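# Move the box whose letter matches onto the lone desk

## Task

Two desks hold boxes: one has a group of five, the other a single box. Read the letter on top of each box, find the one among the five whose letter equals the single box's letter, and move it onto the single box's desk so it rests directly on the desktop, not on the other box or any other item. Every remaining box stays on the desk where it began. The moved box must stay there by itself once the robot lets go, and the robot must not tip over or finish leaning.

## Robot and tools

ROBOT. A Hello Robot Stretch 3 with one arm. It has a two-wheeled base (0.33 m long, 0.34 m wide), a lift on a vertical mast, and a telescoping arm that reaches out to the robot's RIGHT side, ending in a wrist (yaw, pitch, roll) and a gripper. The base cannot move sideways, so to shift the gripper forward or back you drive the base. Turning in place pivots about the point between the drive wheels, 0.05 m behind the front edge; with arm retracted and wrist folded, the robot sweeps a circle of radius 0.28 m, and an unfolded level gripper reaches beyond that.

FRAMES. Base frame: origin on the floor between the drive wheels, x forward, y left, z up. hand_pose in results uses this frame, located where the closed fingertips meet. Odometry frame is the base frame as it was when the scene began; heading is positive to the left, range -3.142 to 3.142, and wheel odometry counts slip as travel.

TOOL execute_actions(actions): a list of actions run in sequence; an empty list just reports state and images. Each action may hold "robot", "steps" (integer 1 to 450, control steps at 30 per second, default 1) and "until" (stop the action early when every listed condition holds). {"steps": n} alone waits.
- "robot" can be one command, a list of up to 8 commands plus {"pause_s": s} entries (s at most 15) executed in turn, or {"stop": true} to brake everything and clear the queue.
- A command may contain "base", "joints", "contact_limits"; its parts start together and keep running across later actions.
- base: exactly one key. {"translate_m": d}: relative drive of d metres from where the base is when the command starts, positive forward, |d| at most 1. {"rotate_rad": a}: relative in-place turn, positive counter-clockwise seen from above, |a| at most 3.2.
- joints: absolute targets by name; unnamed joints keep their goals. lift_m 0 to 1.1 (arm height); arm_m 0 to 0.52 (extension); wrist_yaw_rad -1.345 to 4.42 (0 along the arm, positive toward the front, 3.0 folded over the base); wrist_pitch_rad -1.57 to 0.451 (negative tips fingers down); wrist_roll_rad -2.911 to 2.911; gripper_m -0.089 to 0.179 (larger is wider; actual fingertip gap is smaller, by about 0.007 nearly closed to 0.025 wide open, and zero below 0.007); head_pan_rad -3.953 to 1.73 (0 ahead, positive left, -1.57 along the arm); head_tilt_rad -1.53 to 0.419 (negative down).
- contact_limits: {"arm_m": effort percent 1 to 100}, how hard the arm may push before a contact_stop; lasts until the next arm_m command.
- until: under "robot" name readings (e.g. lift_m, arm_m), goals (lift_m_goal), statuses (arm_m_status, base_status), translate_m, rotate_rad, x, y, heading, refusals, queue, queue_left with comparisons like [">", 0.3] or ["!=", "moving"]; {"status": "ended"} fires once nothing is moving and no queue runs. Under "any", {"status": "ended"} fires when any motion or the queue finishes. A bad value rejects the whole call and nothing runs. A new command overrides at once; older queue remnants are discarded.

TOOL zoom_image(camera, region): camera is head_camera, nav_camera or wrist_camera; region [x0, y0, x1, y1] in pixels of that camera's last image, top-left origin, at most 504 by 504. Use it to read box letters.

TOOL finished_scene(scene): pass the current scene's number to end it, irreversibly; the reply reports success and gives the next task if any. Make sure all motion has ended first.

CAMERAS. head_camera (896x504) and nav_camera (fisheye, 672x504) ride on the head and aim with head_pan_rad/head_tilt_rad; wrist_camera (644x364) is on the gripper. Each successful execute_actions result includes one image per camera at the end.

RESULT LINES. base_status shows progress like (translate_m +0.12 of +0.30). joint_goals, joint_status, measured_speeds per joint. Status words: moving, done (within tolerance), off_target (stopped short, may still push), contact_stop (arm or lift pushed something and went slack), time_out, stopped, not_commanded, torque_fault (wrist servo off about 10 s, limp). refusals/queue/queue_left describe the latest queue; lines starting refused:, dropped:, replaced: explain problems (numbered from 0). on_its_own reports goals changed by the robot, slack or disabled joints, efforts outside rest, and base lean. base_tilt in degrees (forward/right positive). motor_effort in percent with peak in brackets. lidar_m: 12 distances in 30-degree sectors counter-clockwise from straight ahead (4th left, 7th behind, 10th right), at 0.17 m height, so it sees table legs, not tops. wrist_depth_mm and head_depth_mm: 7x7 grids of median depth.

SPEED. Full base speed (0.30 m/s, 1.9 rad/s) only with lift_m below 0.30, arm_m below 0.03 and wrist_yaw_rad above 2.54; otherwise 0.10 m/s and 0.63 rad/s.

GRIPPING. Command gripper_m below the box width to grasp (lower squeezes harder, but too hard triggers a force reduction and slipping). Release by opening at least 0.02 beyond where contact happened. Readings and done do not confirm a hold; check the cameras.

SAFETY. Fold or unfold the wrist only with lift_m 0.32 to 0.95, wrist_pitch_rad -0.4, wrist_roll_rad near 0; after folding, lift may drop to 0.25. With wrist_yaw_rad below -0.4, keep pitch at -0.5 or lower. Pushing something rigid with the gripper higher than about 0.45 m can tip the robot; never push again right after a contact_stop. Do not drive while the gripper is holding or pressing against something fixed. If the base snags or leans, reverse the last move in small steps, pull the gripper free, and lower lift to about 0.2 if still tipped. Avoid dropping, slamming or knocking boxes; occasional brief pushes may disturb loose objects. Set the box down gently, open, withdraw, and let everything come to rest before finishing.

Each tool is called after "Emit:" as a command line: name --argument value for each argument, lists and objects as JSON in quotes; but a table of rows of numbers goes row by row, as --pt "numbers of a row", without its own name.

## Session

Emit:
execute_actions --actions '[]'

Scene clock: 0.00 s.
robot.base_odometry: x=+0.000 y=+0.000 heading=+0.000 (m, m, rad; robot's odometry frame)
robot.turned_by_wheels: +0.000 (rad since the last result)
robot.turned_by_imu: +0.000 (rad since the last result)
robot.base_tilt: forward=+0.3 right=+1.8 (deg)
robot.lidar_m: 1.84 1.17 0.95 0.94 1.03 1.57 1.56 0.99 0.80 0.79 0.87 1.35
robot.head_depth_mm: 1960 2031 2053 2039 1722 2113 2091 / 2020 2051 2081 2086 1727 2125 2085 / 2046 2067 2084 2117 1729 2137 2087 / 2081 2083 2108 2155 1742 2168 2084 / 2088 2121 2129 2160 2031 2209 2121 / 2073 2159 2169 2190 2051 2234 2035 / 2073 2154 2090 2124 1912 1994 1939
robot.base_status: not_commanded
robot.joint_positions: lift_m=+0.578 arm_m=+0.002 wrist_yaw_rad=+2.920 wrist_pitch_rad=-0.355 wrist_roll_rad=-0.009 gripper_m=+0.037 head_pan_rad=-0.007 head_tilt_rad=-0.009
robot.joint_goals: lift_m=+0.578 arm_m=+0.002 wrist_yaw_rad=+2.920 wrist_pitch_rad=-0.355 wrist_roll_rad=-0.009 gripper_m=+0.037 head_pan_rad=-0.007 head_tilt_rad=-0.009
robot.joint_status: lift_m=not_commanded arm_m=not_commanded wrist_yaw_rad=not_commanded wrist_pitch_rad=not_commanded wrist_roll_rad=not_commanded gripper_m=not_commanded head_pan_rad=not_commanded head_tilt_rad=not_commanded
robot.measured_speeds: translate_m=+0.000 rotate_rad=+0.000 lift_m=+0.000 arm_m=+0.000 wrist_yaw_rad=+0.000 wrist_pitch_rad=+0.000 wrist_roll_rad=+0.000 head_pan_rad=+0.000 head_tilt_rad=+0.000
robot: refusals=0 queue=idle queue_left=0
robot.motor_effort: left_wheel=+1 right_wheel=-2 lift_m=+31 arm_m=+0 wrist_yaw_rad=+1 wrist_pitch_rad=+4 wrist_roll_rad=+0 gripper_m=+0 head_pan_rad=+1 head_tilt_rad=+1 (%)
robot.hand_pose: x=+0.0298 y=+0.0797 z=+0.6052 quat_wxyz=(+0.201, +0.702, +0.048, +0.681) (m; robot's base frame)
robot.wrist_depth_mm: - 895 918 920 934 926 949 / - - 976 995 992 - - / - - - - - - - / - - - - - - - / - - - - - - - / 948 949 - 945 936 923 947 / 802 792 791 791 789 773 779
pictures: head_camera (sideways: a quarter turn clockwise sets it upright), nav_camera (sideways: a quarter turn counterclockwise sets it upright), wrist_camera
Images, in order (width x height): head_camera 896x504, nav_camera 672x504, wrist_camera 644x364.

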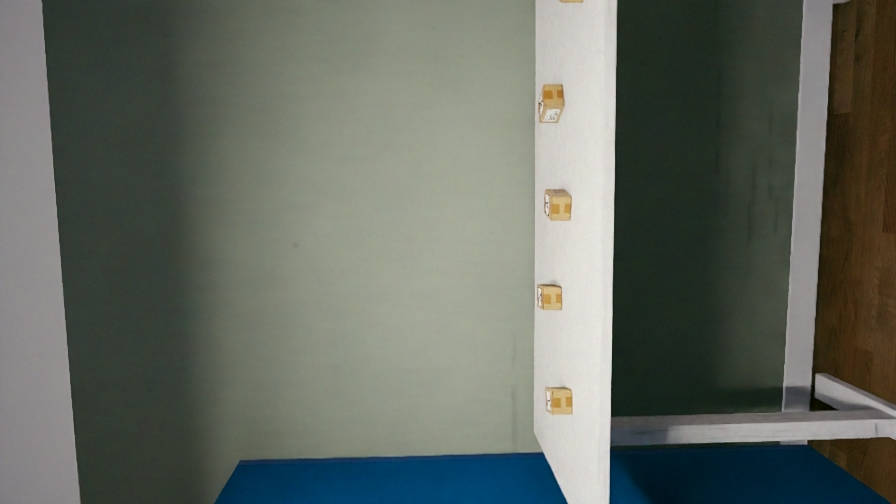

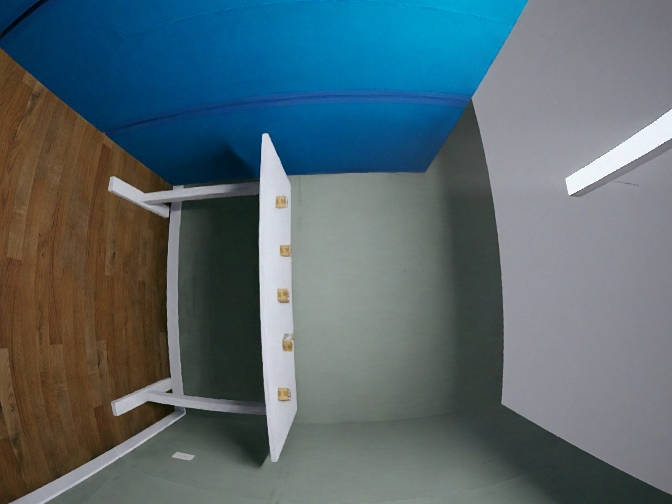

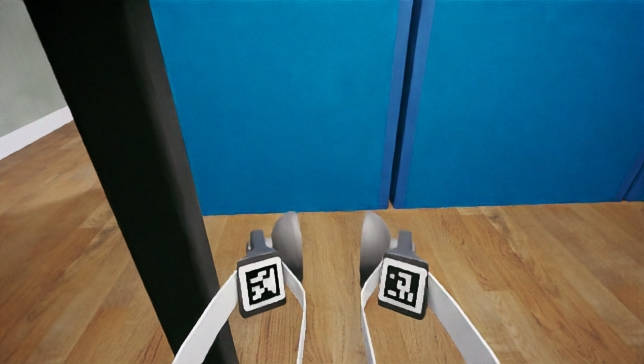

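Emit:
execute_actions --actions '[{"robot":{"joints":{"head_pan_rad":-3.0,"head_tilt_rad":-0.3,"lift_m":0.28}},"steps":450,"until":{"robot":{"status":"ended"}}}]'

Scene clock: 3.63 s.
robot.base_odometry: x=+0.000 y=+0.000 heading=+0.000 (m, m, rad; robot's odometry frame)
robot.turned_by_wheels: +0.000 (rad since the last result)
robot.turned_by_imu: +0.001 (rad since the last result)
robot.base_tilt: forward=+0.3 right=+1.8 (deg)
robot.lidar_m: 1.84 1.17 0.95 0.94 1.03 1.57 1.55 0.99 0.80 0.79 0.87 1.35
robot.head_depth_mm: 1281 1347 1432 1515 1603 1693 1475 / 1314 1387 1458 1550 1657 1752 1492 / 1346 1427 1511 1607 1727 1809 1493 / 1383 1452 1554 1664 1759 1825 1483 / 1420 1523 1611 1715 1873 1891 1489 / 1456 1525 1605 1684 1725 1750 1485 / 1257 1296 1334 1374 1410 1455 1419
robot.base_status: not_commanded
robot.joint_positions: lift_m=+0.280 arm_m=+0.002 wrist_yaw_rad=+2.920 wrist_pitch_rad=-0.356 wrist_roll_rad=-0.009 gripper_m=+0.037 head_pan_rad=-2.993 head_tilt_rad=-0.296
robot.joint_goals: lift_m=+0.280 arm_m=+0.002 wrist_yaw_rad=+2.920 wrist_pitch_rad=-0.356 wrist_roll_rad=-0.009 gripper_m=+0.037 head_pan_rad=-3.000 head_tilt_rad=-0.300
robot.joint_status: lift_m=done arm_m=not_commanded wrist_yaw_rad=not_commanded wrist_pitch_rad=not_commanded wrist_roll_rad=not_commanded gripper_m=not_commanded head_pan_rad=done head_tilt_rad=done
robot.measured_speeds: translate_m=+0.000 rotate_rad=+0.000 lift_m=+0.000 arm_m=+0.000 wrist_yaw_rad=+0.000 wrist_pitch_rad=+0.000 wrist_roll_rad=+0.000 head_pan_rad=+0.000 head_tilt_rad=+0.000
robot: refusals=0 queue=done queue_left=0
robot.motor_effort: left_wheel=+1(1) right_wheel=-1(1) lift_m=+25(30) arm_m=-1(0) wrist_yaw_rad=+0(0) wrist_pitch_rad=+5(5) wrist_roll_rad=+1(0) gripper_m=+0(1) head_pan_rad=-3(35) head_tilt_rad=-1(18) (%)
robot.hand_pose: x=+0.0298 y=+0.0796 z=+0.3071 quat_wxyz=(+0.202, +0.702, +0.048, +0.681) (m; robot's base frame)
robot.wrist_depth_mm: - 903 900 910 921 931 972 / - - 973 992 - - - / - - - - - - - / 847 - 859 844 853 848 842 / 663 663 697 664 688 652 652 / 543 545 - 538 543 538 545 / 465 474 - 459 458 457 456
pictures: head_camera (sideways: a quarter turn clockwise sets it upright), nav_camera (sideways: a quarter turn counterclockwise sets it upright), wrist_camera
Images, in order (width x height): head_camera 896x504, nav_camera 672x504, wrist_camera 644x364.

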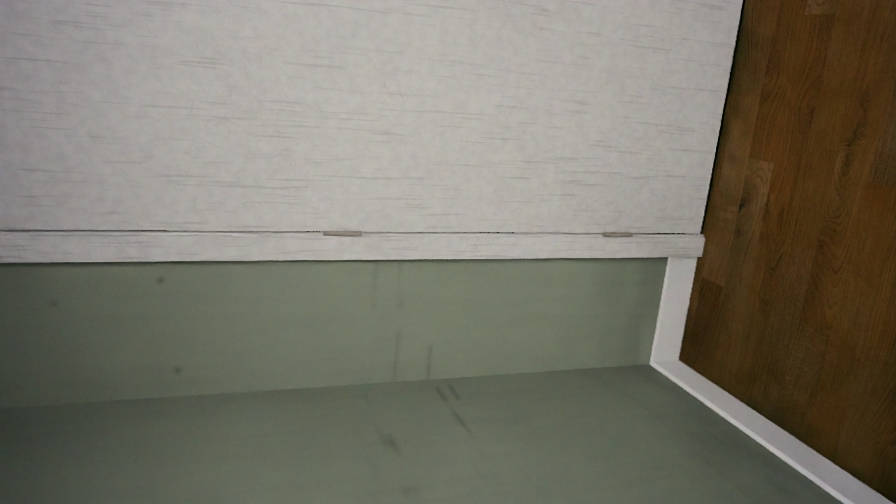

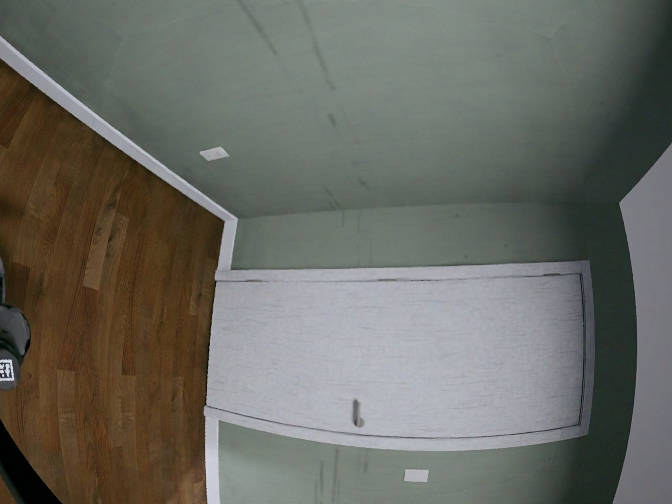

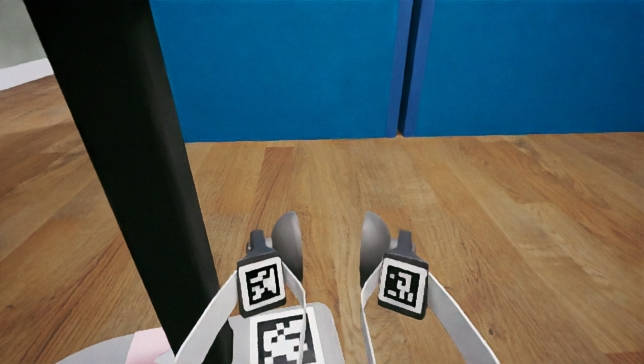

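Emit:
execute_actions --actions '[{"robot":[{"base":{"rotate_rad":-0.13},"joints":{"head_pan_rad":-0.4,"head_tilt_rad":-0.5}},{"base":{"translate_m":-1.0}},{"base":{"rotate_rad":1.57}},{"base":{"translate_m":0.6}}],"steps":450,"until":{"robot":{"status":"ended"}}}]'

Scene clock: 16.40 s.
robot.base_odometry: x=-0.913 y=+0.724 heading=+1.440 (m, m, rad; robot's odometry frame)
robot.turned_by_wheels: +1.440 (rad since the last result)
robot.turned_by_imu: +1.436 (rad since the last result)
robot.base_tilt: forward=+0.3 right=+1.8 (deg)
robot.lidar_m: 2.08 0.79 0.58 0.56 0.56 0.79 1.37 1.43 1.98 1.33 0.54 0.57
robot.head_depth_mm: 494 520 550 585 623 685 800 / 565 601 641 688 741 801 869 / 662 714 768 837 915 1005 1123 / 3103 3269 3549 2403 1855 1497 1292 / 3068 3175 3452 2544 1897 1537 1286 / 2882 3067 3293 2523 1910 1541 1288 / 2790 2924 3233 2484 1929 1525 1279
robot.base_status: done (translate_m +0.6000 of +0.6000)
robot.joint_positions: lift_m=+0.280 arm_m=+0.002 wrist_yaw_rad=+2.920 wrist_pitch_rad=-0.356 wrist_roll_rad=-0.009 gripper_m=+0.037 head_pan_rad=-0.407 head_tilt_rad=-0.495
robot.joint_goals: lift_m=+0.280 arm_m=+0.002 wrist_yaw_rad=+2.920 wrist_pitch_rad=-0.356 wrist_roll_rad=-0.009 gripper_m=+0.037 head_pan_rad=-0.400 head_tilt_rad=-0.500
robot.joint_status: lift_m=done arm_m=not_commanded wrist_yaw_rad=not_commanded wrist_pitch_rad=not_commanded wrist_roll_rad=not_commanded gripper_m=not_commanded head_pan_rad=done head_tilt_rad=done
robot.measured_speeds: translate_m=+0.000 rotate_rad=+0.000 lift_m=+0.000 arm_m=+0.000 wrist_yaw_rad=+0.000 wrist_pitch_rad=+0.000 wrist_roll_rad=+0.000 head_pan_rad=+0.000 head_tilt_rad=+0.000
robot: refusals=0 queue=done queue_left=0
robot.motor_effort: left_wheel=-1(12) right_wheel=+2(12) lift_m=+26(25) arm_m=-1(1) wrist_yaw_rad=+0(0) wrist_pitch_rad=+5(5) wrist_roll_rad=+0(1) gripper_m=+0(1) head_pan_rad=+3(37) head_tilt_rad=-2(15) (%)
robot.hand_pose: x=+0.0298 y=+0.0796 z=+0.3071 quat_wxyz=(+0.202, +0.702, +0.048, +0.681) (m; robot's base frame)
robot.wrist_depth_mm: - 513 547 565 596 638 669 / 510 - 588 612 652 695 746 / 558 - 638 685 717 755 805 / 597 - 683 725 769 798 835 / 643 647 686 661 686 663 670 / 547 548 - 546 540 544 541 / 462 481 - 457 464 454 459
pictures: head_camera (sideways: a quarter turn clockwise sets it upright), nav_camera (sideways: a quarter turn counterclockwise sets it upright), wrist_camera
Images, in order (width x height): head_camera 896x504, nav_camera 672x504, wrist_camera 644x364.

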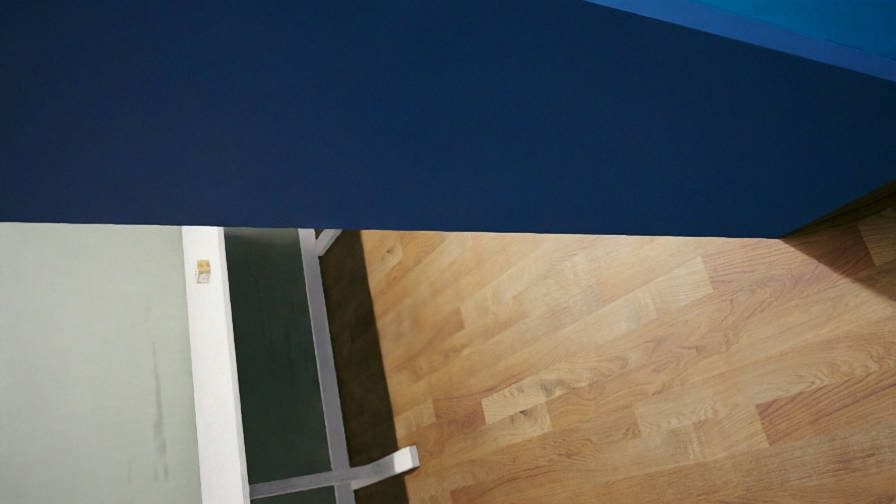

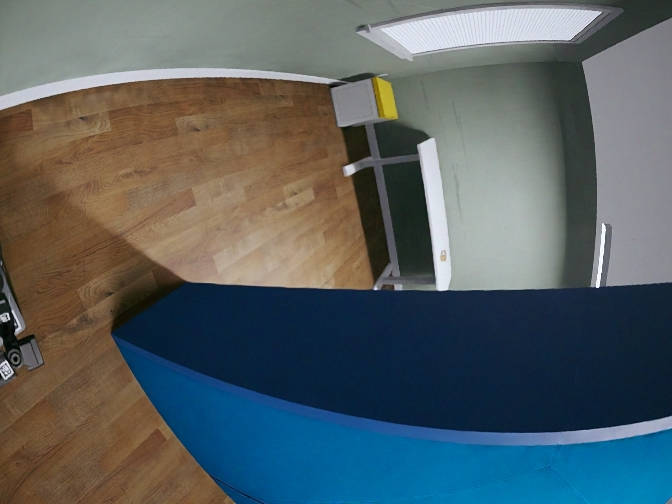

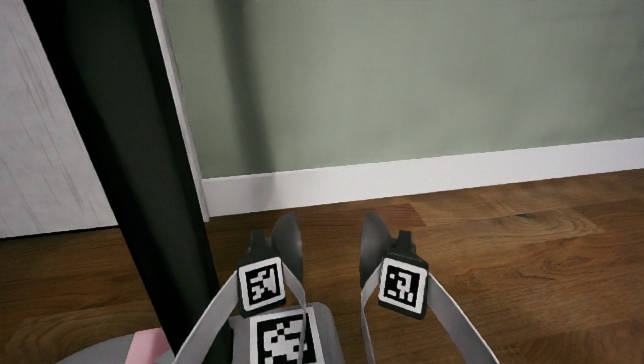

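Emit:
execute_actions --actions '[{"robot":[{"base":{"translate_m":1},"joints":{"head_pan_rad":0,"head_tilt_rad":-0.3}},{"base":{"rotate_rad":-0.55}},{"base":{"translate_m":0.9}}],"steps":450,"until":{"robot":{"status":"ended"}}}]'

Scene clock: 27.97 s.
robot.base_odometry: x=-0.217 y=+2.415 heading=+0.890 (m, m, rad; robot's odometry frame)
robot.turned_by_wheels: -0.550 (rad since the last result)
robot.turned_by_imu: -0.539 (rad since the last result)
robot.base_tilt: forward=+0.3 right=+1.8 (deg)
robot.lidar_m: 1.56 1.16 1.08 1.04 1.01 1.04 1.43 0.96 1.27 2.00 2.09 2.31
robot.head_depth_mm: 1976 2133 2256 2410 2269 1835 1476 / 1826 1924 2083 2103 1743 1793 1475 / 1713 1830 1964 1711 1263 1794 1474 / 1608 1716 1821 1717 1178 1843 1479 / 1524 1620 1718 1723 1119 1863 1479 / 1458 1522 1610 1643 1126 1731 1466 / 1367 1452 1522 1576 1132 1686 1473
robot.base_status: done (translate_m +0.9000 of +0.9000)
robot.joint_positions: lift_m=+0.280 arm_m=+0.002 wrist_yaw_rad=+2.920 wrist_pitch_rad=-0.356 wrist_roll_rad=-0.009 gripper_m=+0.037 head_pan_rad=-0.007 head_tilt_rad=-0.309
robot.joint_goals: lift_m=+0.280 arm_m=+0.002 wrist_yaw_rad=+2.920 wrist_pitch_rad=-0.356 wrist_roll_rad=-0.009 gripper_m=+0.037 head_pan_rad=+0.000 head_tilt_rad=-0.300
robot.joint_status: lift_m=done arm_m=not_commanded wrist_yaw_rad=not_commanded wrist_pitch_rad=not_commanded wrist_roll_rad=not_commanded gripper_m=not_commanded head_pan_rad=done head_tilt_rad=done
robot.measured_speeds: translate_m=+0.000 rotate_rad=+0.000 lift_m=+0.000 arm_m=+0.000 wrist_yaw_rad=+0.000 wrist_pitch_rad=+0.000 wrist_roll_rad=+0.000 head_pan_rad=+0.000 head_tilt_rad=+0.000
robot: refusals=0 queue=done queue_left=0
robot.motor_effort: left_wheel=+3(12) right_wheel=-3(10) lift_m=+25(26) arm_m=-1(1) wrist_yaw_rad=+0(0) wrist_pitch_rad=+5(5) wrist_roll_rad=+0(0) gripper_m=+0(0) head_pan_rad=+4(24) head_tilt_rad=+4(18) (%)
robot.hand_pose: x=+0.0298 y=+0.0796 z=+0.3071 quat_wxyz=(+0.202, +0.702, +0.048, +0.681) (m; robot's base frame)
robot.wrist_depth_mm: - 939 - - - - - / 790 - - - - - - / 833 - - - - - - / 835 - 851 849 848 851 848 / 664 648 697 655 697 652 660 / 546 541 - 542 540 538 536 / 460 475 - 459 457 459 456
pictures: head_camera (sideways: a quarter turn clockwise sets it upright), nav_camera (sideways: a quarter turn counterclockwise sets it upright), wrist_camera
Images, in order (width x height): head_camera 896x504, nav_camera 672x504, wrist_camera 644x364.

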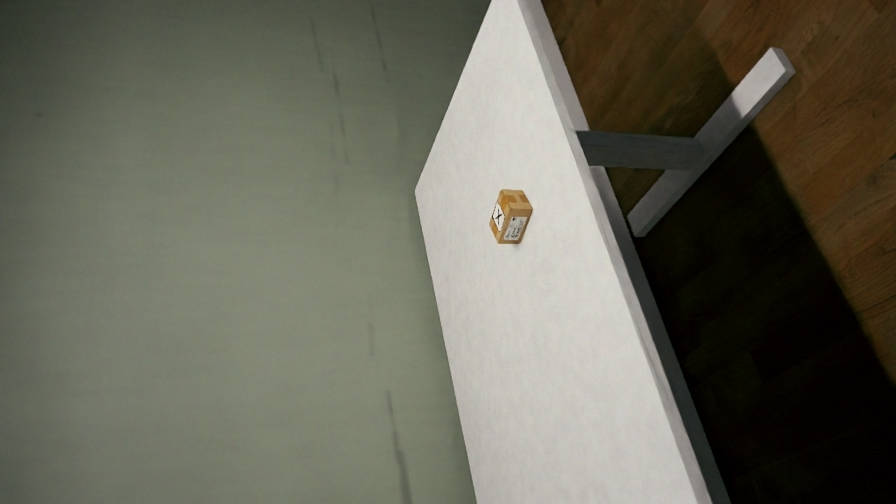

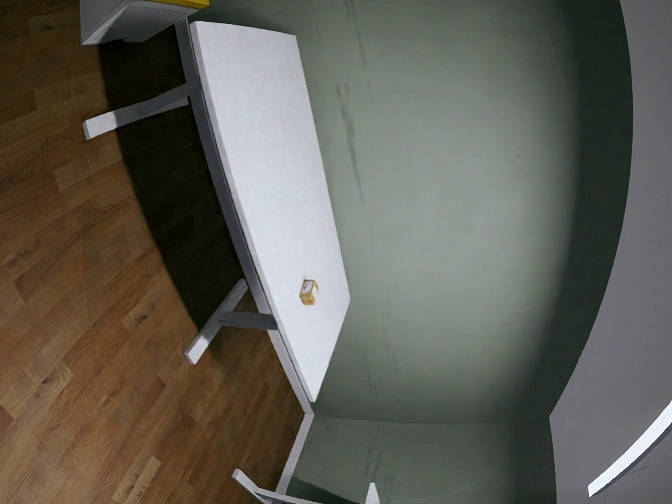

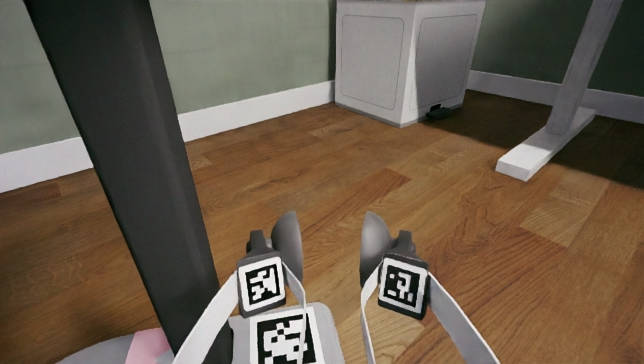

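Emit:
zoom_image --camera "head_camera" --region '[470,180,550,250]'

Emit:
execute_actions --actions '[{"robot":[{"base":{"translate_m":-0.9}},{"base":{"rotate_rad":0.55}},{"base":{"translate_m":-1}},{"base":{"translate_m":-0.5}},{"base":{"rotate_rad":-1.57}},{"base":{"translate_m":1}},{"base":{"translate_m":0.85}}],"steps":450},{"steps":450,"until":{"robot":{"status":"ended"}}}]'

Region (470, 180, 550, 250) of head_camera's 896x504 image, scaled by 6.300, with more detail than that image has; it fills the top 441 rows of this view, and the rest is white.

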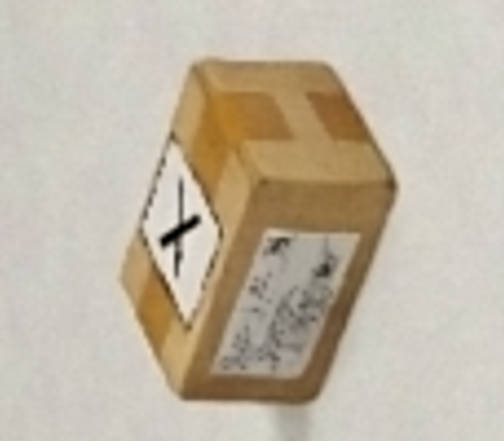

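Scene clock: 54.57 s.
robot.base_odometry: x=+0.856 y=-0.011 heading=-0.130 (m, m, rad; robot's odometry frame)
robot.turned_by_wheels: -1.020 (rad since the last result)
robot.turned_by_imu: -1.013 (rad since the last result)
robot.base_tilt: forward=+0.4 right=+1.8 (deg)
robot.lidar_m: 1.34 1.03 0.84 0.82 0.86 1.20 2.41 1.26 0.94 0.92 0.96 1.10
robot.head_depth_mm: 1131 1192 1287 912 687 1585 1473 / 1138 1197 1269 1045 686 1583 1480 / 1131 1204 1278 1050 687 1571 1483 / 1129 1198 1268 1049 687 1566 1483 / 1126 1204 1264 1046 686 1585 1477 / 1129 1191 1269 973 688 1563 1467 / 1122 1195 1270 1051 688 1566 1476
robot.base_status: done (translate_m +0.8500 of +0.8500)
robot.joint_positions: lift_m=+0.280 arm_m=+0.002 wrist_yaw_rad=+2.920 wrist_pitch_rad=-0.356 wrist_roll_rad=-0.009 gripper_m=+0.037 head_pan_rad=-0.007 head_tilt_rad=-0.309
robot.joint_goals: lift_m=+0.280 arm_m=+0.002 wrist_yaw_rad=+2.920 wrist_pitch_rad=-0.356 wrist_roll_rad=-0.009 gripper_m=+0.037 head_pan_rad=+0.000 head_tilt_rad=-0.300
robot.joint_status: lift_m=done arm_m=not_commanded wrist_yaw_rad=not_commanded wrist_pitch_rad=not_commanded wrist_roll_rad=not_commanded gripper_m=not_commanded head_pan_rad=done head_tilt_rad=done
robot.measured_speeds: translate_m=+0.000 rotate_rad=+0.000 lift_m=+0.000 arm_m=+0.000 wrist_yaw_rad=+0.000 wrist_pitch_rad=+0.000 wrist_roll_rad=+0.000 head_pan_rad=+0.000 head_tilt_rad=+0.000
robot: refusals=0 queue=done queue_left=0
robot.motor_effort: left_wheel=+2(13) right_wheel=-3(9) lift_m=+25(26) arm_m=-1(1) wrist_yaw_rad=+0(1) wrist_pitch_rad=+5(4) wrist_roll_rad=+1(1) gripper_m=+0(1) head_pan_rad=+3(4) head_tilt_rad=+3(3) (%)
robot.hand_pose: x=+0.0298 y=+0.0796 z=+0.3071 quat_wxyz=(+0.202, +0.702, +0.048, +0.681) (m; robot's base frame)
robot.wrist_depth_mm: - 750 779 820 858 895 955 / 776 - 853 892 922 990 - / 822 - 926 961 - - - / 855 - 847 862 853 825 824 / 665 647 692 670 685 663 652 / 540 542 - 541 540 545 539 / 459 470 - 460 456 464 458
pictures: head_camera (sideways: a quarter turn clockwise sets it upright), nav_camera (sideways: a quarter turn counterclockwise sets it upright), wrist_camera
Images, in order (width x height): head_camera 896x504, nav_camera 672x504, wrist_camera 644x364.

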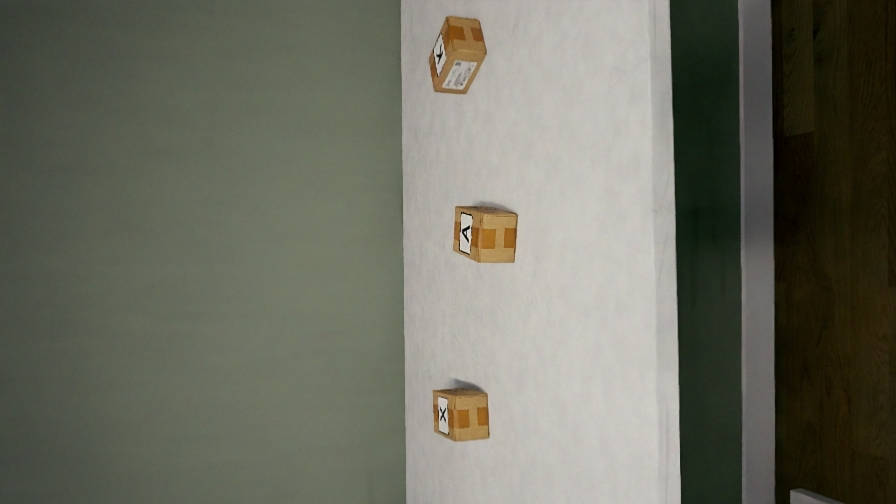

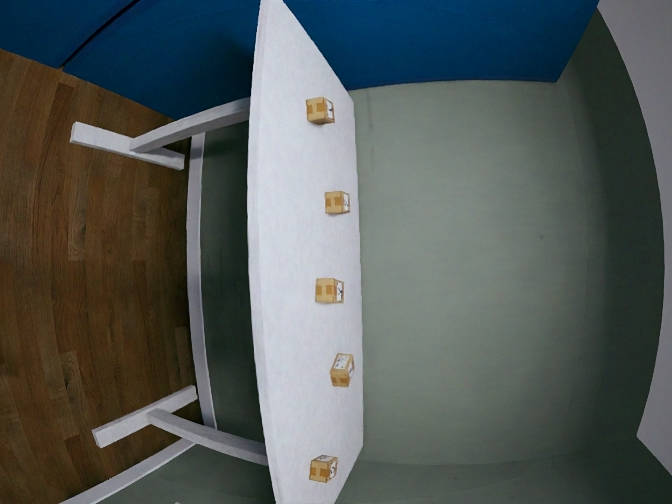

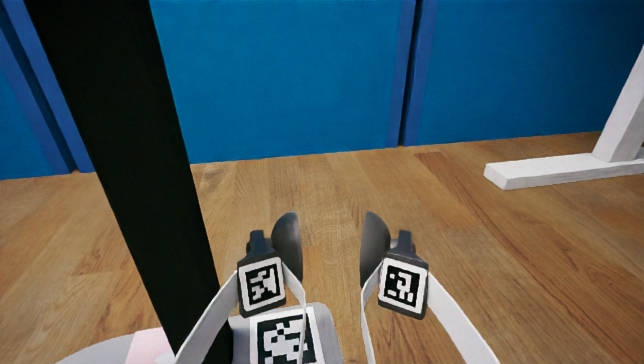

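Emit:
execute_actions --actions '[{"robot":[{"base":{"translate_m":0.17}},{"base":{"rotate_rad":1.57}},{"base":{"translate_m":0.27},"joints":{"lift_m":0.9,"wrist_pitch_rad":-0.4,"head_pan_rad":-1.57,"head_tilt_rad":-0.6}},{"joints":{"wrist_yaw_rad":1.4}},{"joints":{"lift_m":1.05,"wrist_pitch_rad":-0.3,"gripper_m":0.15}},{"joints":{"wrist_yaw_rad":0,"arm_m":0.15}}],"steps":450},{"steps":450,"until":{"robot":{"status":"ended"}}}]'

Scene clock: 71.60 s.
robot.base_odometry: x=+1.060 y=+0.235 heading=+1.440 (m, m, rad; robot's odometry frame)
robot.turned_by_wheels: +1.570 (rad since the last result)
robot.turned_by_imu: +1.570 (rad since the last result)
robot.base_tilt: forward=+0.3 right=+1.8 (deg)
robot.lidar_m: 0.54 0.57 0.79 2.56 1.65 1.23 1.19 1.17 1.21 1.18 0.75 0.56
robot.head_depth_mm: - - - 571 490 1423 1221 / - - - 582 491 1422 1220 / 966 - - 561 491 1437 1223 / 972 1044 846 561 490 1433 1221 / 980 1060 746 580 489 1433 1222 / 984 1054 764 580 490 1358 1207 / 981 1057 777 579 488 1372 1213
robot.base_status: done (translate_m +0.2700 of +0.2700)
robot.joint_positions: lift_m=+1.050 arm_m=+0.150 wrist_yaw_rad=+0.003 wrist_pitch_rad=-0.323 wrist_roll_rad=-0.009 gripper_m=+0.150 head_pan_rad=-1.563 head_tilt_rad=-0.593
robot.joint_goals: lift_m=+1.050 arm_m=+0.150 wrist_yaw_rad=+0.000 wrist_pitch_rad=-0.300 wrist_roll_rad=-0.009 gripper_m=+0.150 head_pan_rad=-1.570 head_tilt_rad=-0.600
robot.joint_status: lift_m=done arm_m=done wrist_yaw_rad=done wrist_pitch_rad=done wrist_roll_rad=not_commanded gripper_m=done head_pan_rad=done head_tilt_rad=done
robot.measured_speeds: translate_m=+0.000 rotate_rad=+0.000 lift_m=+0.000 arm_m=+0.000 wrist_yaw_rad=+0.000 wrist_pitch_rad=+0.000 wrist_roll_rad=+0.000 head_pan_rad=+0.000 head_tilt_rad=+0.000
robot: refusals=0 queue=done queue_left=0
robot.motor_effort: left_wheel=-1(13) right_wheel=+2(12) lift_m=+37(36) arm_m=+2(2) wrist_yaw_rad=-3(6) wrist_pitch_rad=+8(9) wrist_roll_rad=+1(1) gripper_m=-1(83) head_pan_rad=-2(32) head_tilt_rad=-2(18) (%)
robot.hand_pose: x=-0.0207 y=-0.5300 z=+1.0844 quat_wxyz=(+0.701, +0.116, -0.694, -0.112) (m; robot's base frame)
robot.wrist_depth_mm: 630 751 725 724 710 700 688 / 625 791 786 770 761 753 757 / 636 762 732 743 736 729 725 / 571 517 512 484 479 507 511 / 398 346 398 395 395 413 337 / 320 - 322 321 320 - 308 / 274 261 271 271 269 261 267
pictures: head_camera (sideways: a quarter turn clockwise sets it upright), nav_camera (sideways: a quarter turn counterclockwise sets it upright), wrist_camera
Images, in order (width x height): head_camera 896x504, nav_camera 672x504, wrist_camera 644x364.

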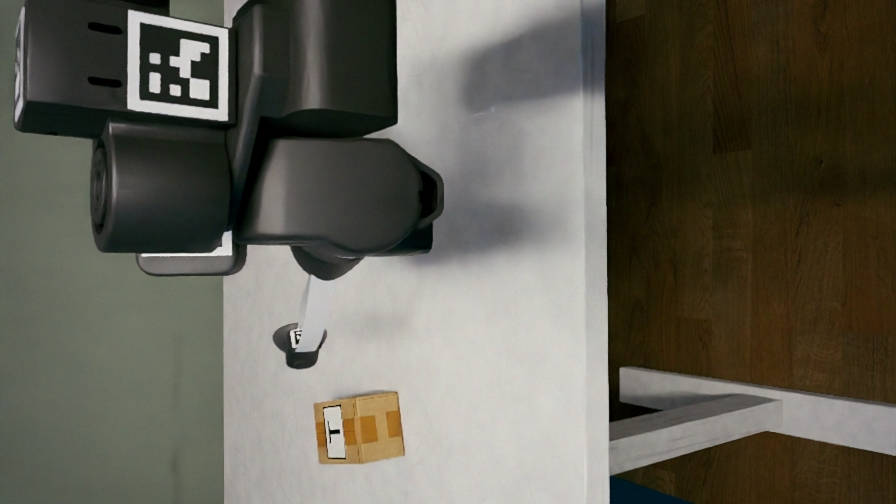

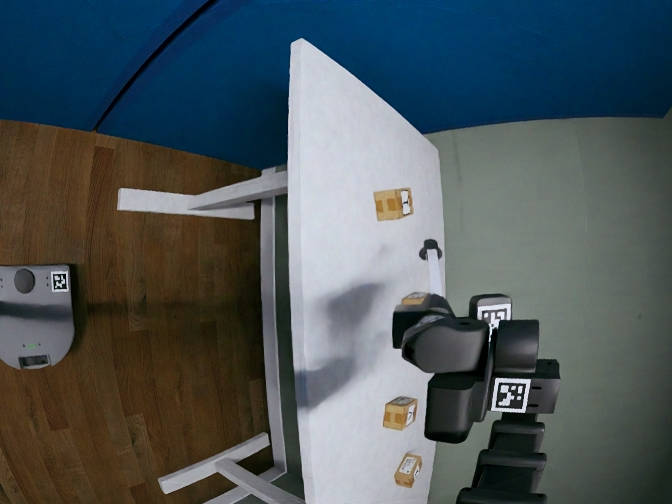

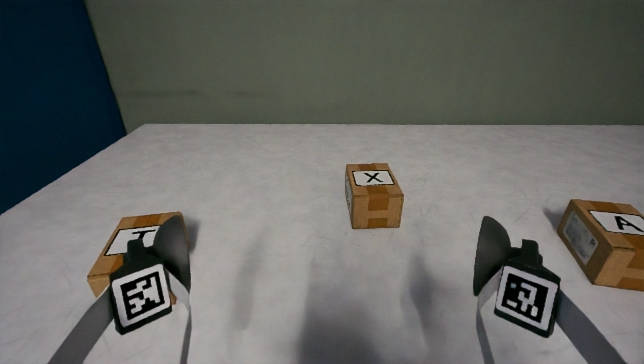

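Emit:
execute_actions --actions '[{"robot":[{"base":{"translate_m":-0.055},"joints":{"lift_m":0.98}},{"joints":{"arm_m":0.35}}],"steps":450,"until":{"robot":{"status":"ended"}}}]'

Scene clock: 76.73 s.
robot.base_odometry: x=+1.052 y=+0.180 heading=+1.440 (m, m, rad; robot's odometry frame)
robot.turned_by_wheels: +0.000 (rad since the last result)
robot.turned_by_imu: +0.001 (rad since the last result)
robot.base_tilt: forward=+0.3 right=+1.7 (deg)
robot.lidar_m: 0.60 0.62 0.87 2.56 1.57 1.17 1.13 1.13 1.22 1.18 0.77 0.62
robot.head_depth_mm: 977 1049 - 583 490 1433 1229 / 980 - 748 583 492 1432 1224 / 979 - 713 581 490 1431 1228 / 982 1057 724 579 490 1424 1215 / 987 1053 783 580 490 1434 1223 / 980 1059 781 579 489 1425 1223 / 982 1058 742 578 489 1177 1196
robot.base_status: done (translate_m -0.0550 of -0.0550)
robot.joint_positions: lift_m=+0.980 arm_m=+0.350 wrist_yaw_rad=+0.002 wrist_pitch_rad=-0.323 wrist_roll_rad=-0.009 gripper_m=+0.150 head_pan_rad=-1.563 head_tilt_rad=-0.593
robot.joint_goals: lift_m=+0.980 arm_m=+0.350 wrist_yaw_rad=+0.000 wrist_pitch_rad=-0.300 wrist_roll_rad=-0.009 gripper_m=+0.150 head_pan_rad=-1.570 head_tilt_rad=-0.600
robot.joint_status: lift_m=done arm_m=done wrist_yaw_rad=done wrist_pitch_rad=done wrist_roll_rad=not_commanded gripper_m=done head_pan_rad=done head_tilt_rad=done
robot.measured_speeds: translate_m=+0.000 rotate_rad=+0.000 lift_m=+0.000 arm_m=+0.000 wrist_yaw_rad=+0.000 wrist_pitch_rad=+0.000 wrist_roll_rad=+0.000 head_pan_rad=+0.000 head_tilt_rad=+0.000
robot: refusals=0 queue=done queue_left=0
robot.motor_effort: left_wheel=-1(7) right_wheel=+1(3) lift_m=+25(38) arm_m=+2(3) wrist_yaw_rad=-2(3) wrist_pitch_rad=+7(8) wrist_roll_rad=+0(0) gripper_m=+0(1) head_pan_rad=-1(2) head_tilt_rad=-3(3) (%)
robot.hand_pose: x=-0.0210 y=-0.7301 z=+1.0148 quat_wxyz=(+0.701, +0.115, -0.694, -0.113) (m; robot's base frame)
robot.wrist_depth_mm: 550 543 536 530 527 515 514 / 596 582 573 576 568 558 556 / 529 523 524 523 519 515 511 / 368 367 363 363 365 360 363 / 282 294 281 198 280 291 278 / 228 - 227 169 219 - 226 / 198 186 192 182 191 185 191
pictures: head_camera (sideways: a quarter turn clockwise sets it upright), nav_camera (sideways: a quarter turn counterclockwise sets it upright), wrist_camera
Images, in order (width x height): head_camera 896x504, nav_camera 672x504, wrist_camera 644x364.

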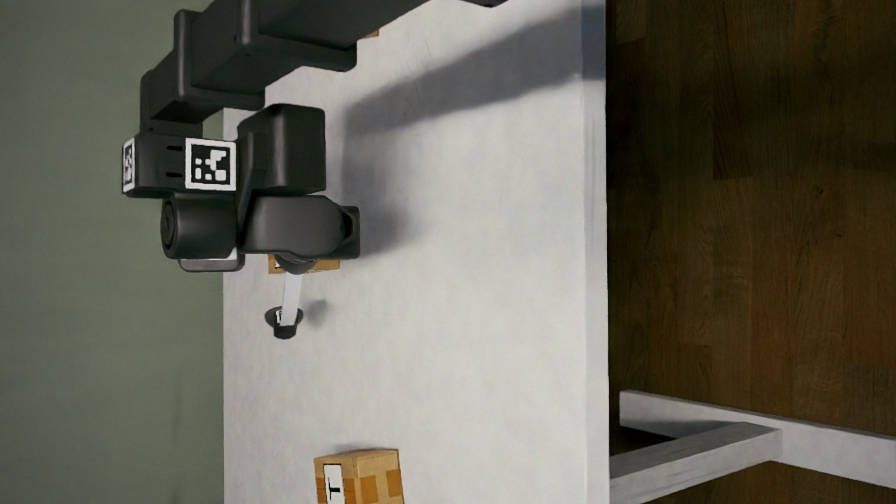

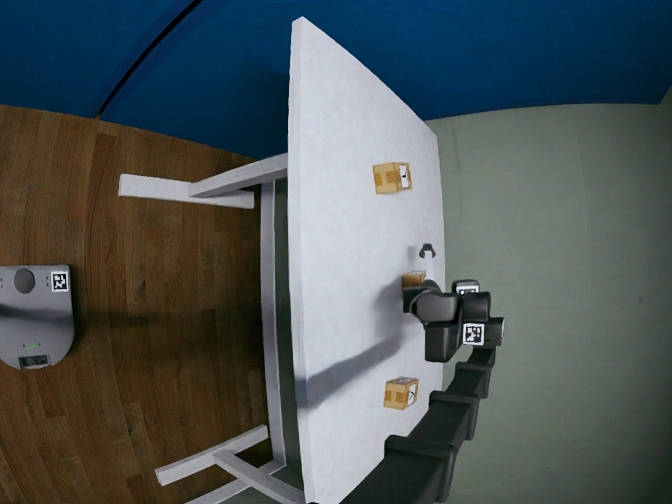

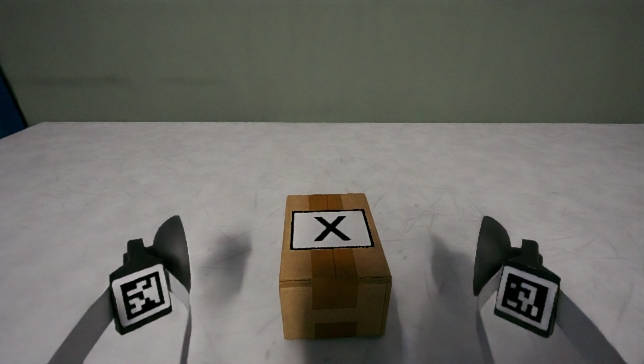

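Emit:
execute_actions --actions '[{"robot":[{"joints":{"lift_m":0.938,"arm_m":0.405}},{"joints":{"gripper_m":0.0}},{"joints":{"lift_m":1.03}}],"steps":450,"until":{"robot":{"status":"ended"}}}]'

Scene clock: 81.63 s.
robot.base_odometry: x=+1.052 y=+0.180 heading=+1.440 (m, m, rad; robot's odometry frame)
robot.turned_by_wheels: +0.000 (rad since the last result)
robot.turned_by_imu: +0.001 (rad since the last result)
robot.base_tilt: forward=+0.3 right=+1.8 (deg)
robot.lidar_m: 0.60 0.63 0.87 2.56 1.58 1.17 1.13 1.13 1.21 1.18 0.77 0.62
robot.head_depth_mm: 953 - 714 582 492 1434 1227 / 954 1050 787 581 490 1433 1225 / - - 784 580 491 1427 1221 / 967 1041 780 581 490 1440 1224 / 977 1051 782 578 490 1416 1219 / 984 1052 782 578 489 1410 1214 / 985 1054 743 578 489 1190 1192
robot.base_status: done (translate_m -0.0550 of -0.0550)
robot.joint_positions: lift_m=+1.030 arm_m=+0.405 wrist_yaw_rad=+0.002 wrist_pitch_rad=-0.323 wrist_roll_rad=-0.009 gripper_m=+0.009 head_pan_rad=-1.563 head_tilt_rad=-0.593
robot.joint_goals: lift_m=+1.030 arm_m=+0.405 wrist_yaw_rad=+0.000 wrist_pitch_rad=-0.300 wrist_roll_rad=-0.009 gripper_m=+0.008 head_pan_rad=-1.570 head_tilt_rad=-0.600
robot.joint_status: lift_m=done arm_m=done wrist_yaw_rad=done wrist_pitch_rad=done wrist_roll_rad=not_commanded gripper_m=done head_pan_rad=done head_tilt_rad=done
robot.measured_speeds: translate_m=+0.000 rotate_rad=+0.000 lift_m=+0.000 arm_m=+0.000 wrist_yaw_rad=+0.000 wrist_pitch_rad=+0.000 wrist_roll_rad=+0.000 head_pan_rad=+0.000 head_tilt_rad=+0.000
robot: refusals=0 queue=done queue_left=0
robot.on_its_own: gripper_m is held at +0.008, not at your +0.000, by its stall guard, which is still easing
robot.motor_effort: left_wheel=-1(1) right_wheel=+2(1) lift_m=+37(39) arm_m=+3(3) wrist_yaw_rad=-2(3) wrist_pitch_rad=+8(8) wrist_roll_rad=+0(0) gripper_m=-37(99) head_pan_rad=-2(3) head_tilt_rad=-3(2) (%)
robot.hand_pose: x=-0.0210 y=-0.7850 z=+1.0642 quat_wxyz=(+0.701, +0.115, -0.694, -0.113) (m; robot's base frame)
robot.wrist_depth_mm: 496 492 488 475 473 474 458 / 532 527 522 514 506 501 498 / 581 575 566 566 554 545 539 / 467 471 468 468 465 465 467 / 362 360 360 133 328 357 358 / 294 294 108 107 107 295 290 / 246 246 232 100 103 244 245
pictures: head_camera (sideways: a quarter turn clockwise sets it upright), nav_camera (sideways: a quarter turn counterclockwise sets it upright), wrist_camera
Images, in order (width x height): head_camera 896x504, nav_camera 672x504, wrist_camera 644x364.

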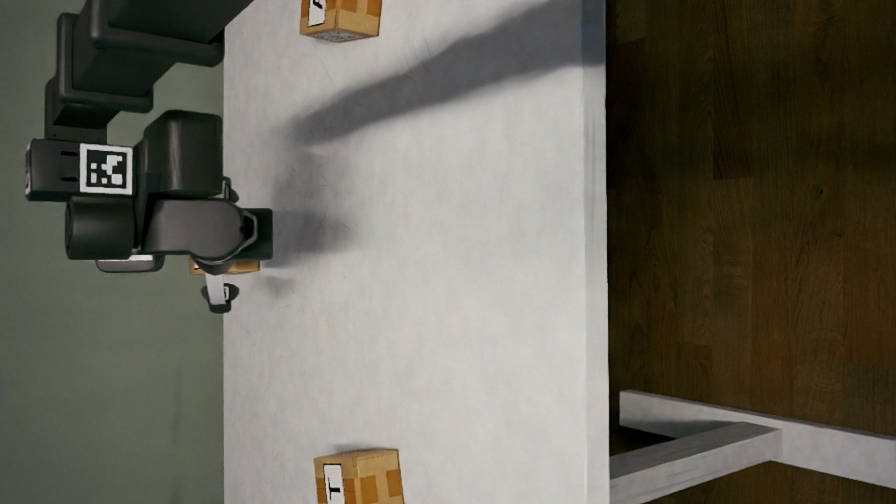

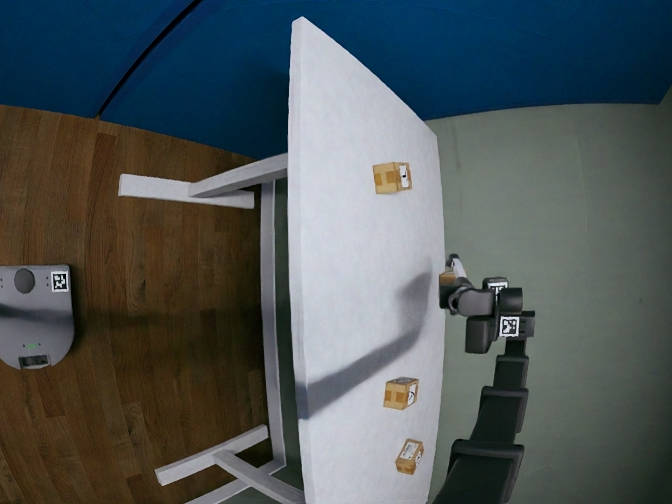

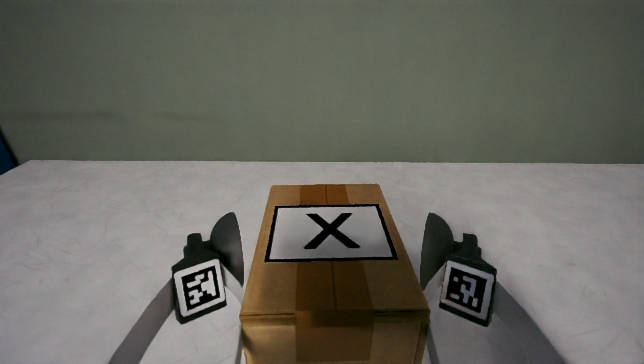

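Emit:
execute_actions --actions '[{"robot":[{"joints":{"arm_m":0}},{"base":{"rotate_rad":1.57},"joints":{"wrist_yaw_rad":1.5}},{"joints":{"wrist_yaw_rad":2.65,"lift_m":0.28},"base":{"translate_m":1}},{"base":{"translate_m":1}},{"base":{"rotate_rad":-1.57}},{"base":{"translate_m":1}}],"steps":450},{"steps":450,"until":{"robot":{"status":"ended"}}},{"steps":450,"until":{"robot":{"status":"ended"}}},{"robot":[{"base":{"translate_m":0.3}},{"base":{"rotate_rad":-0.4}},{"base":{"translate_m":1}},{"base":{"rotate_rad":1.97}},{"joints":{"lift_m":0.9}},{"joints":{"wrist_yaw_rad":0}}],"steps":450},{"steps":450,"until":{"robot":{"status":"ended"}}}]'

Scene clock: 131.30 s.
robot.base_odometry: x=-0.254 y=+2.594 heading=+3.010 (m, m, rad; robot's odometry frame)
robot.turned_by_wheels: +1.570 (rad since the last result)
robot.turned_by_imu: +1.598 (rad since the last result)
robot.base_tilt: forward=+0.3 right=+1.8 (deg)
robot.lidar_m: 0.88 0.93 1.31 1.13 1.48 2.21 2.19 1.52 1.48 0.98 0.87 0.91
robot.head_depth_mm: 1197 1341 1308 973 1580 - - / 1206 1338 1306 967 1577 1505 - / 1209 1337 1296 972 821 - - / 1220 1354 1302 968 844 - 1191 / 1215 1364 1309 968 1595 1432 1214 / 1216 1357 1521 1650 1667 1428 1216 / 1219 1365 1509 1675 1340 1359 1210
robot.base_status: done (rotate_rad +1.9699 of +1.9700)
robot.joint_positions: lift_m=+0.900 arm_m=+0.002 wrist_yaw_rad=+0.004 wrist_pitch_rad=-0.324 wrist_roll_rad=-0.009 gripper_m=+0.052 head_pan_rad=-1.563 head_tilt_rad=-0.593
robot.joint_goals: lift_m=+0.900 arm_m=+0.000 wrist_yaw_rad=+0.000 wrist_pitch_rad=-0.300 wrist_roll_rad=-0.009 gripper_m=+0.051 head_pan_rad=-1.570 head_tilt_rad=-0.600
robot.joint_status: lift_m=done arm_m=done wrist_yaw_rad=done wrist_pitch_rad=done wrist_roll_rad=not_commanded gripper_m=done head_pan_rad=done head_tilt_rad=done
robot.measured_speeds: translate_m=+0.000 rotate_rad=+0.000 lift_m=+0.000 arm_m=+0.000 wrist_yaw_rad=+0.000 wrist_pitch_rad=+0.000 wrist_roll_rad=+0.000 head_pan_rad=+0.000 head_tilt_rad=+0.000
robot: refusals=0 queue=done queue_left=0
robot.on_its_own: gripper_m is held at +0.051, not at your +0.000, by its stall guard, which is not easing now
robot.motor_effort: left_wheel=-1(13) right_wheel=+2(12) lift_m=+37(38) arm_m=-3(4) wrist_yaw_rad=-3(4) wrist_pitch_rad=+8(8) wrist_roll_rad=+0(0) gripper_m=-20(36) head_pan_rad=-2(3) head_tilt_rad=-2(2) (%)
robot.hand_pose: x=-0.0206 y=-0.3820 z=+0.9340 quat_wxyz=(+0.701, +0.116, -0.694, -0.113) (m; robot's base frame)
robot.wrist_depth_mm: - - - - - - - / - - - - - - - / - - - 974 987 - 978 / - - - 682 686 699 674 / 972 - 586 523 524 524 518 / 821 820 - - - - - / 908 891 - 100 102 - -
pictures: head_camera (sideways: a quarter turn clockwise sets it upright), nav_camera (sideways: a quarter turn counterclockwise sets it upright), wrist_camera
Images, in order (width x height): head_camera 896x504, nav_camera 672x504, wrist_camera 644x364.

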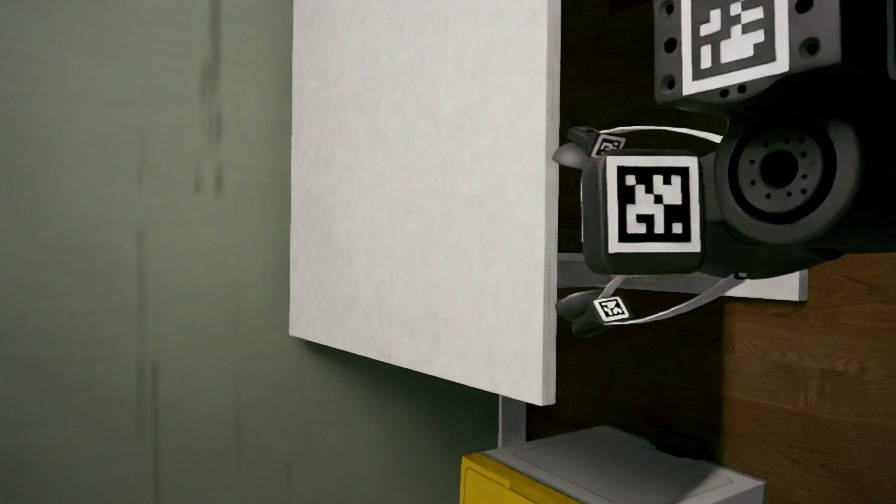

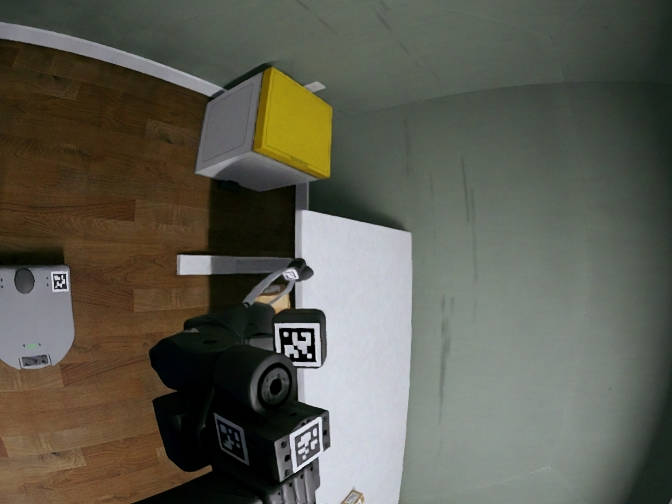

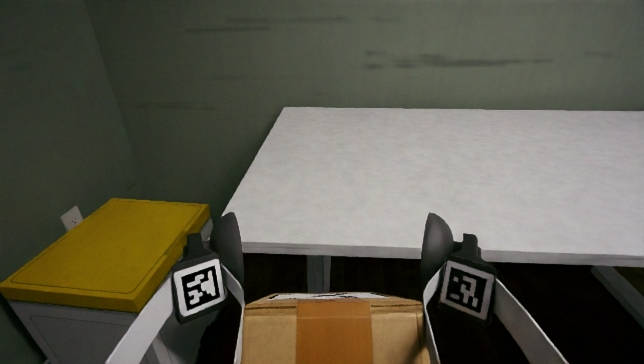

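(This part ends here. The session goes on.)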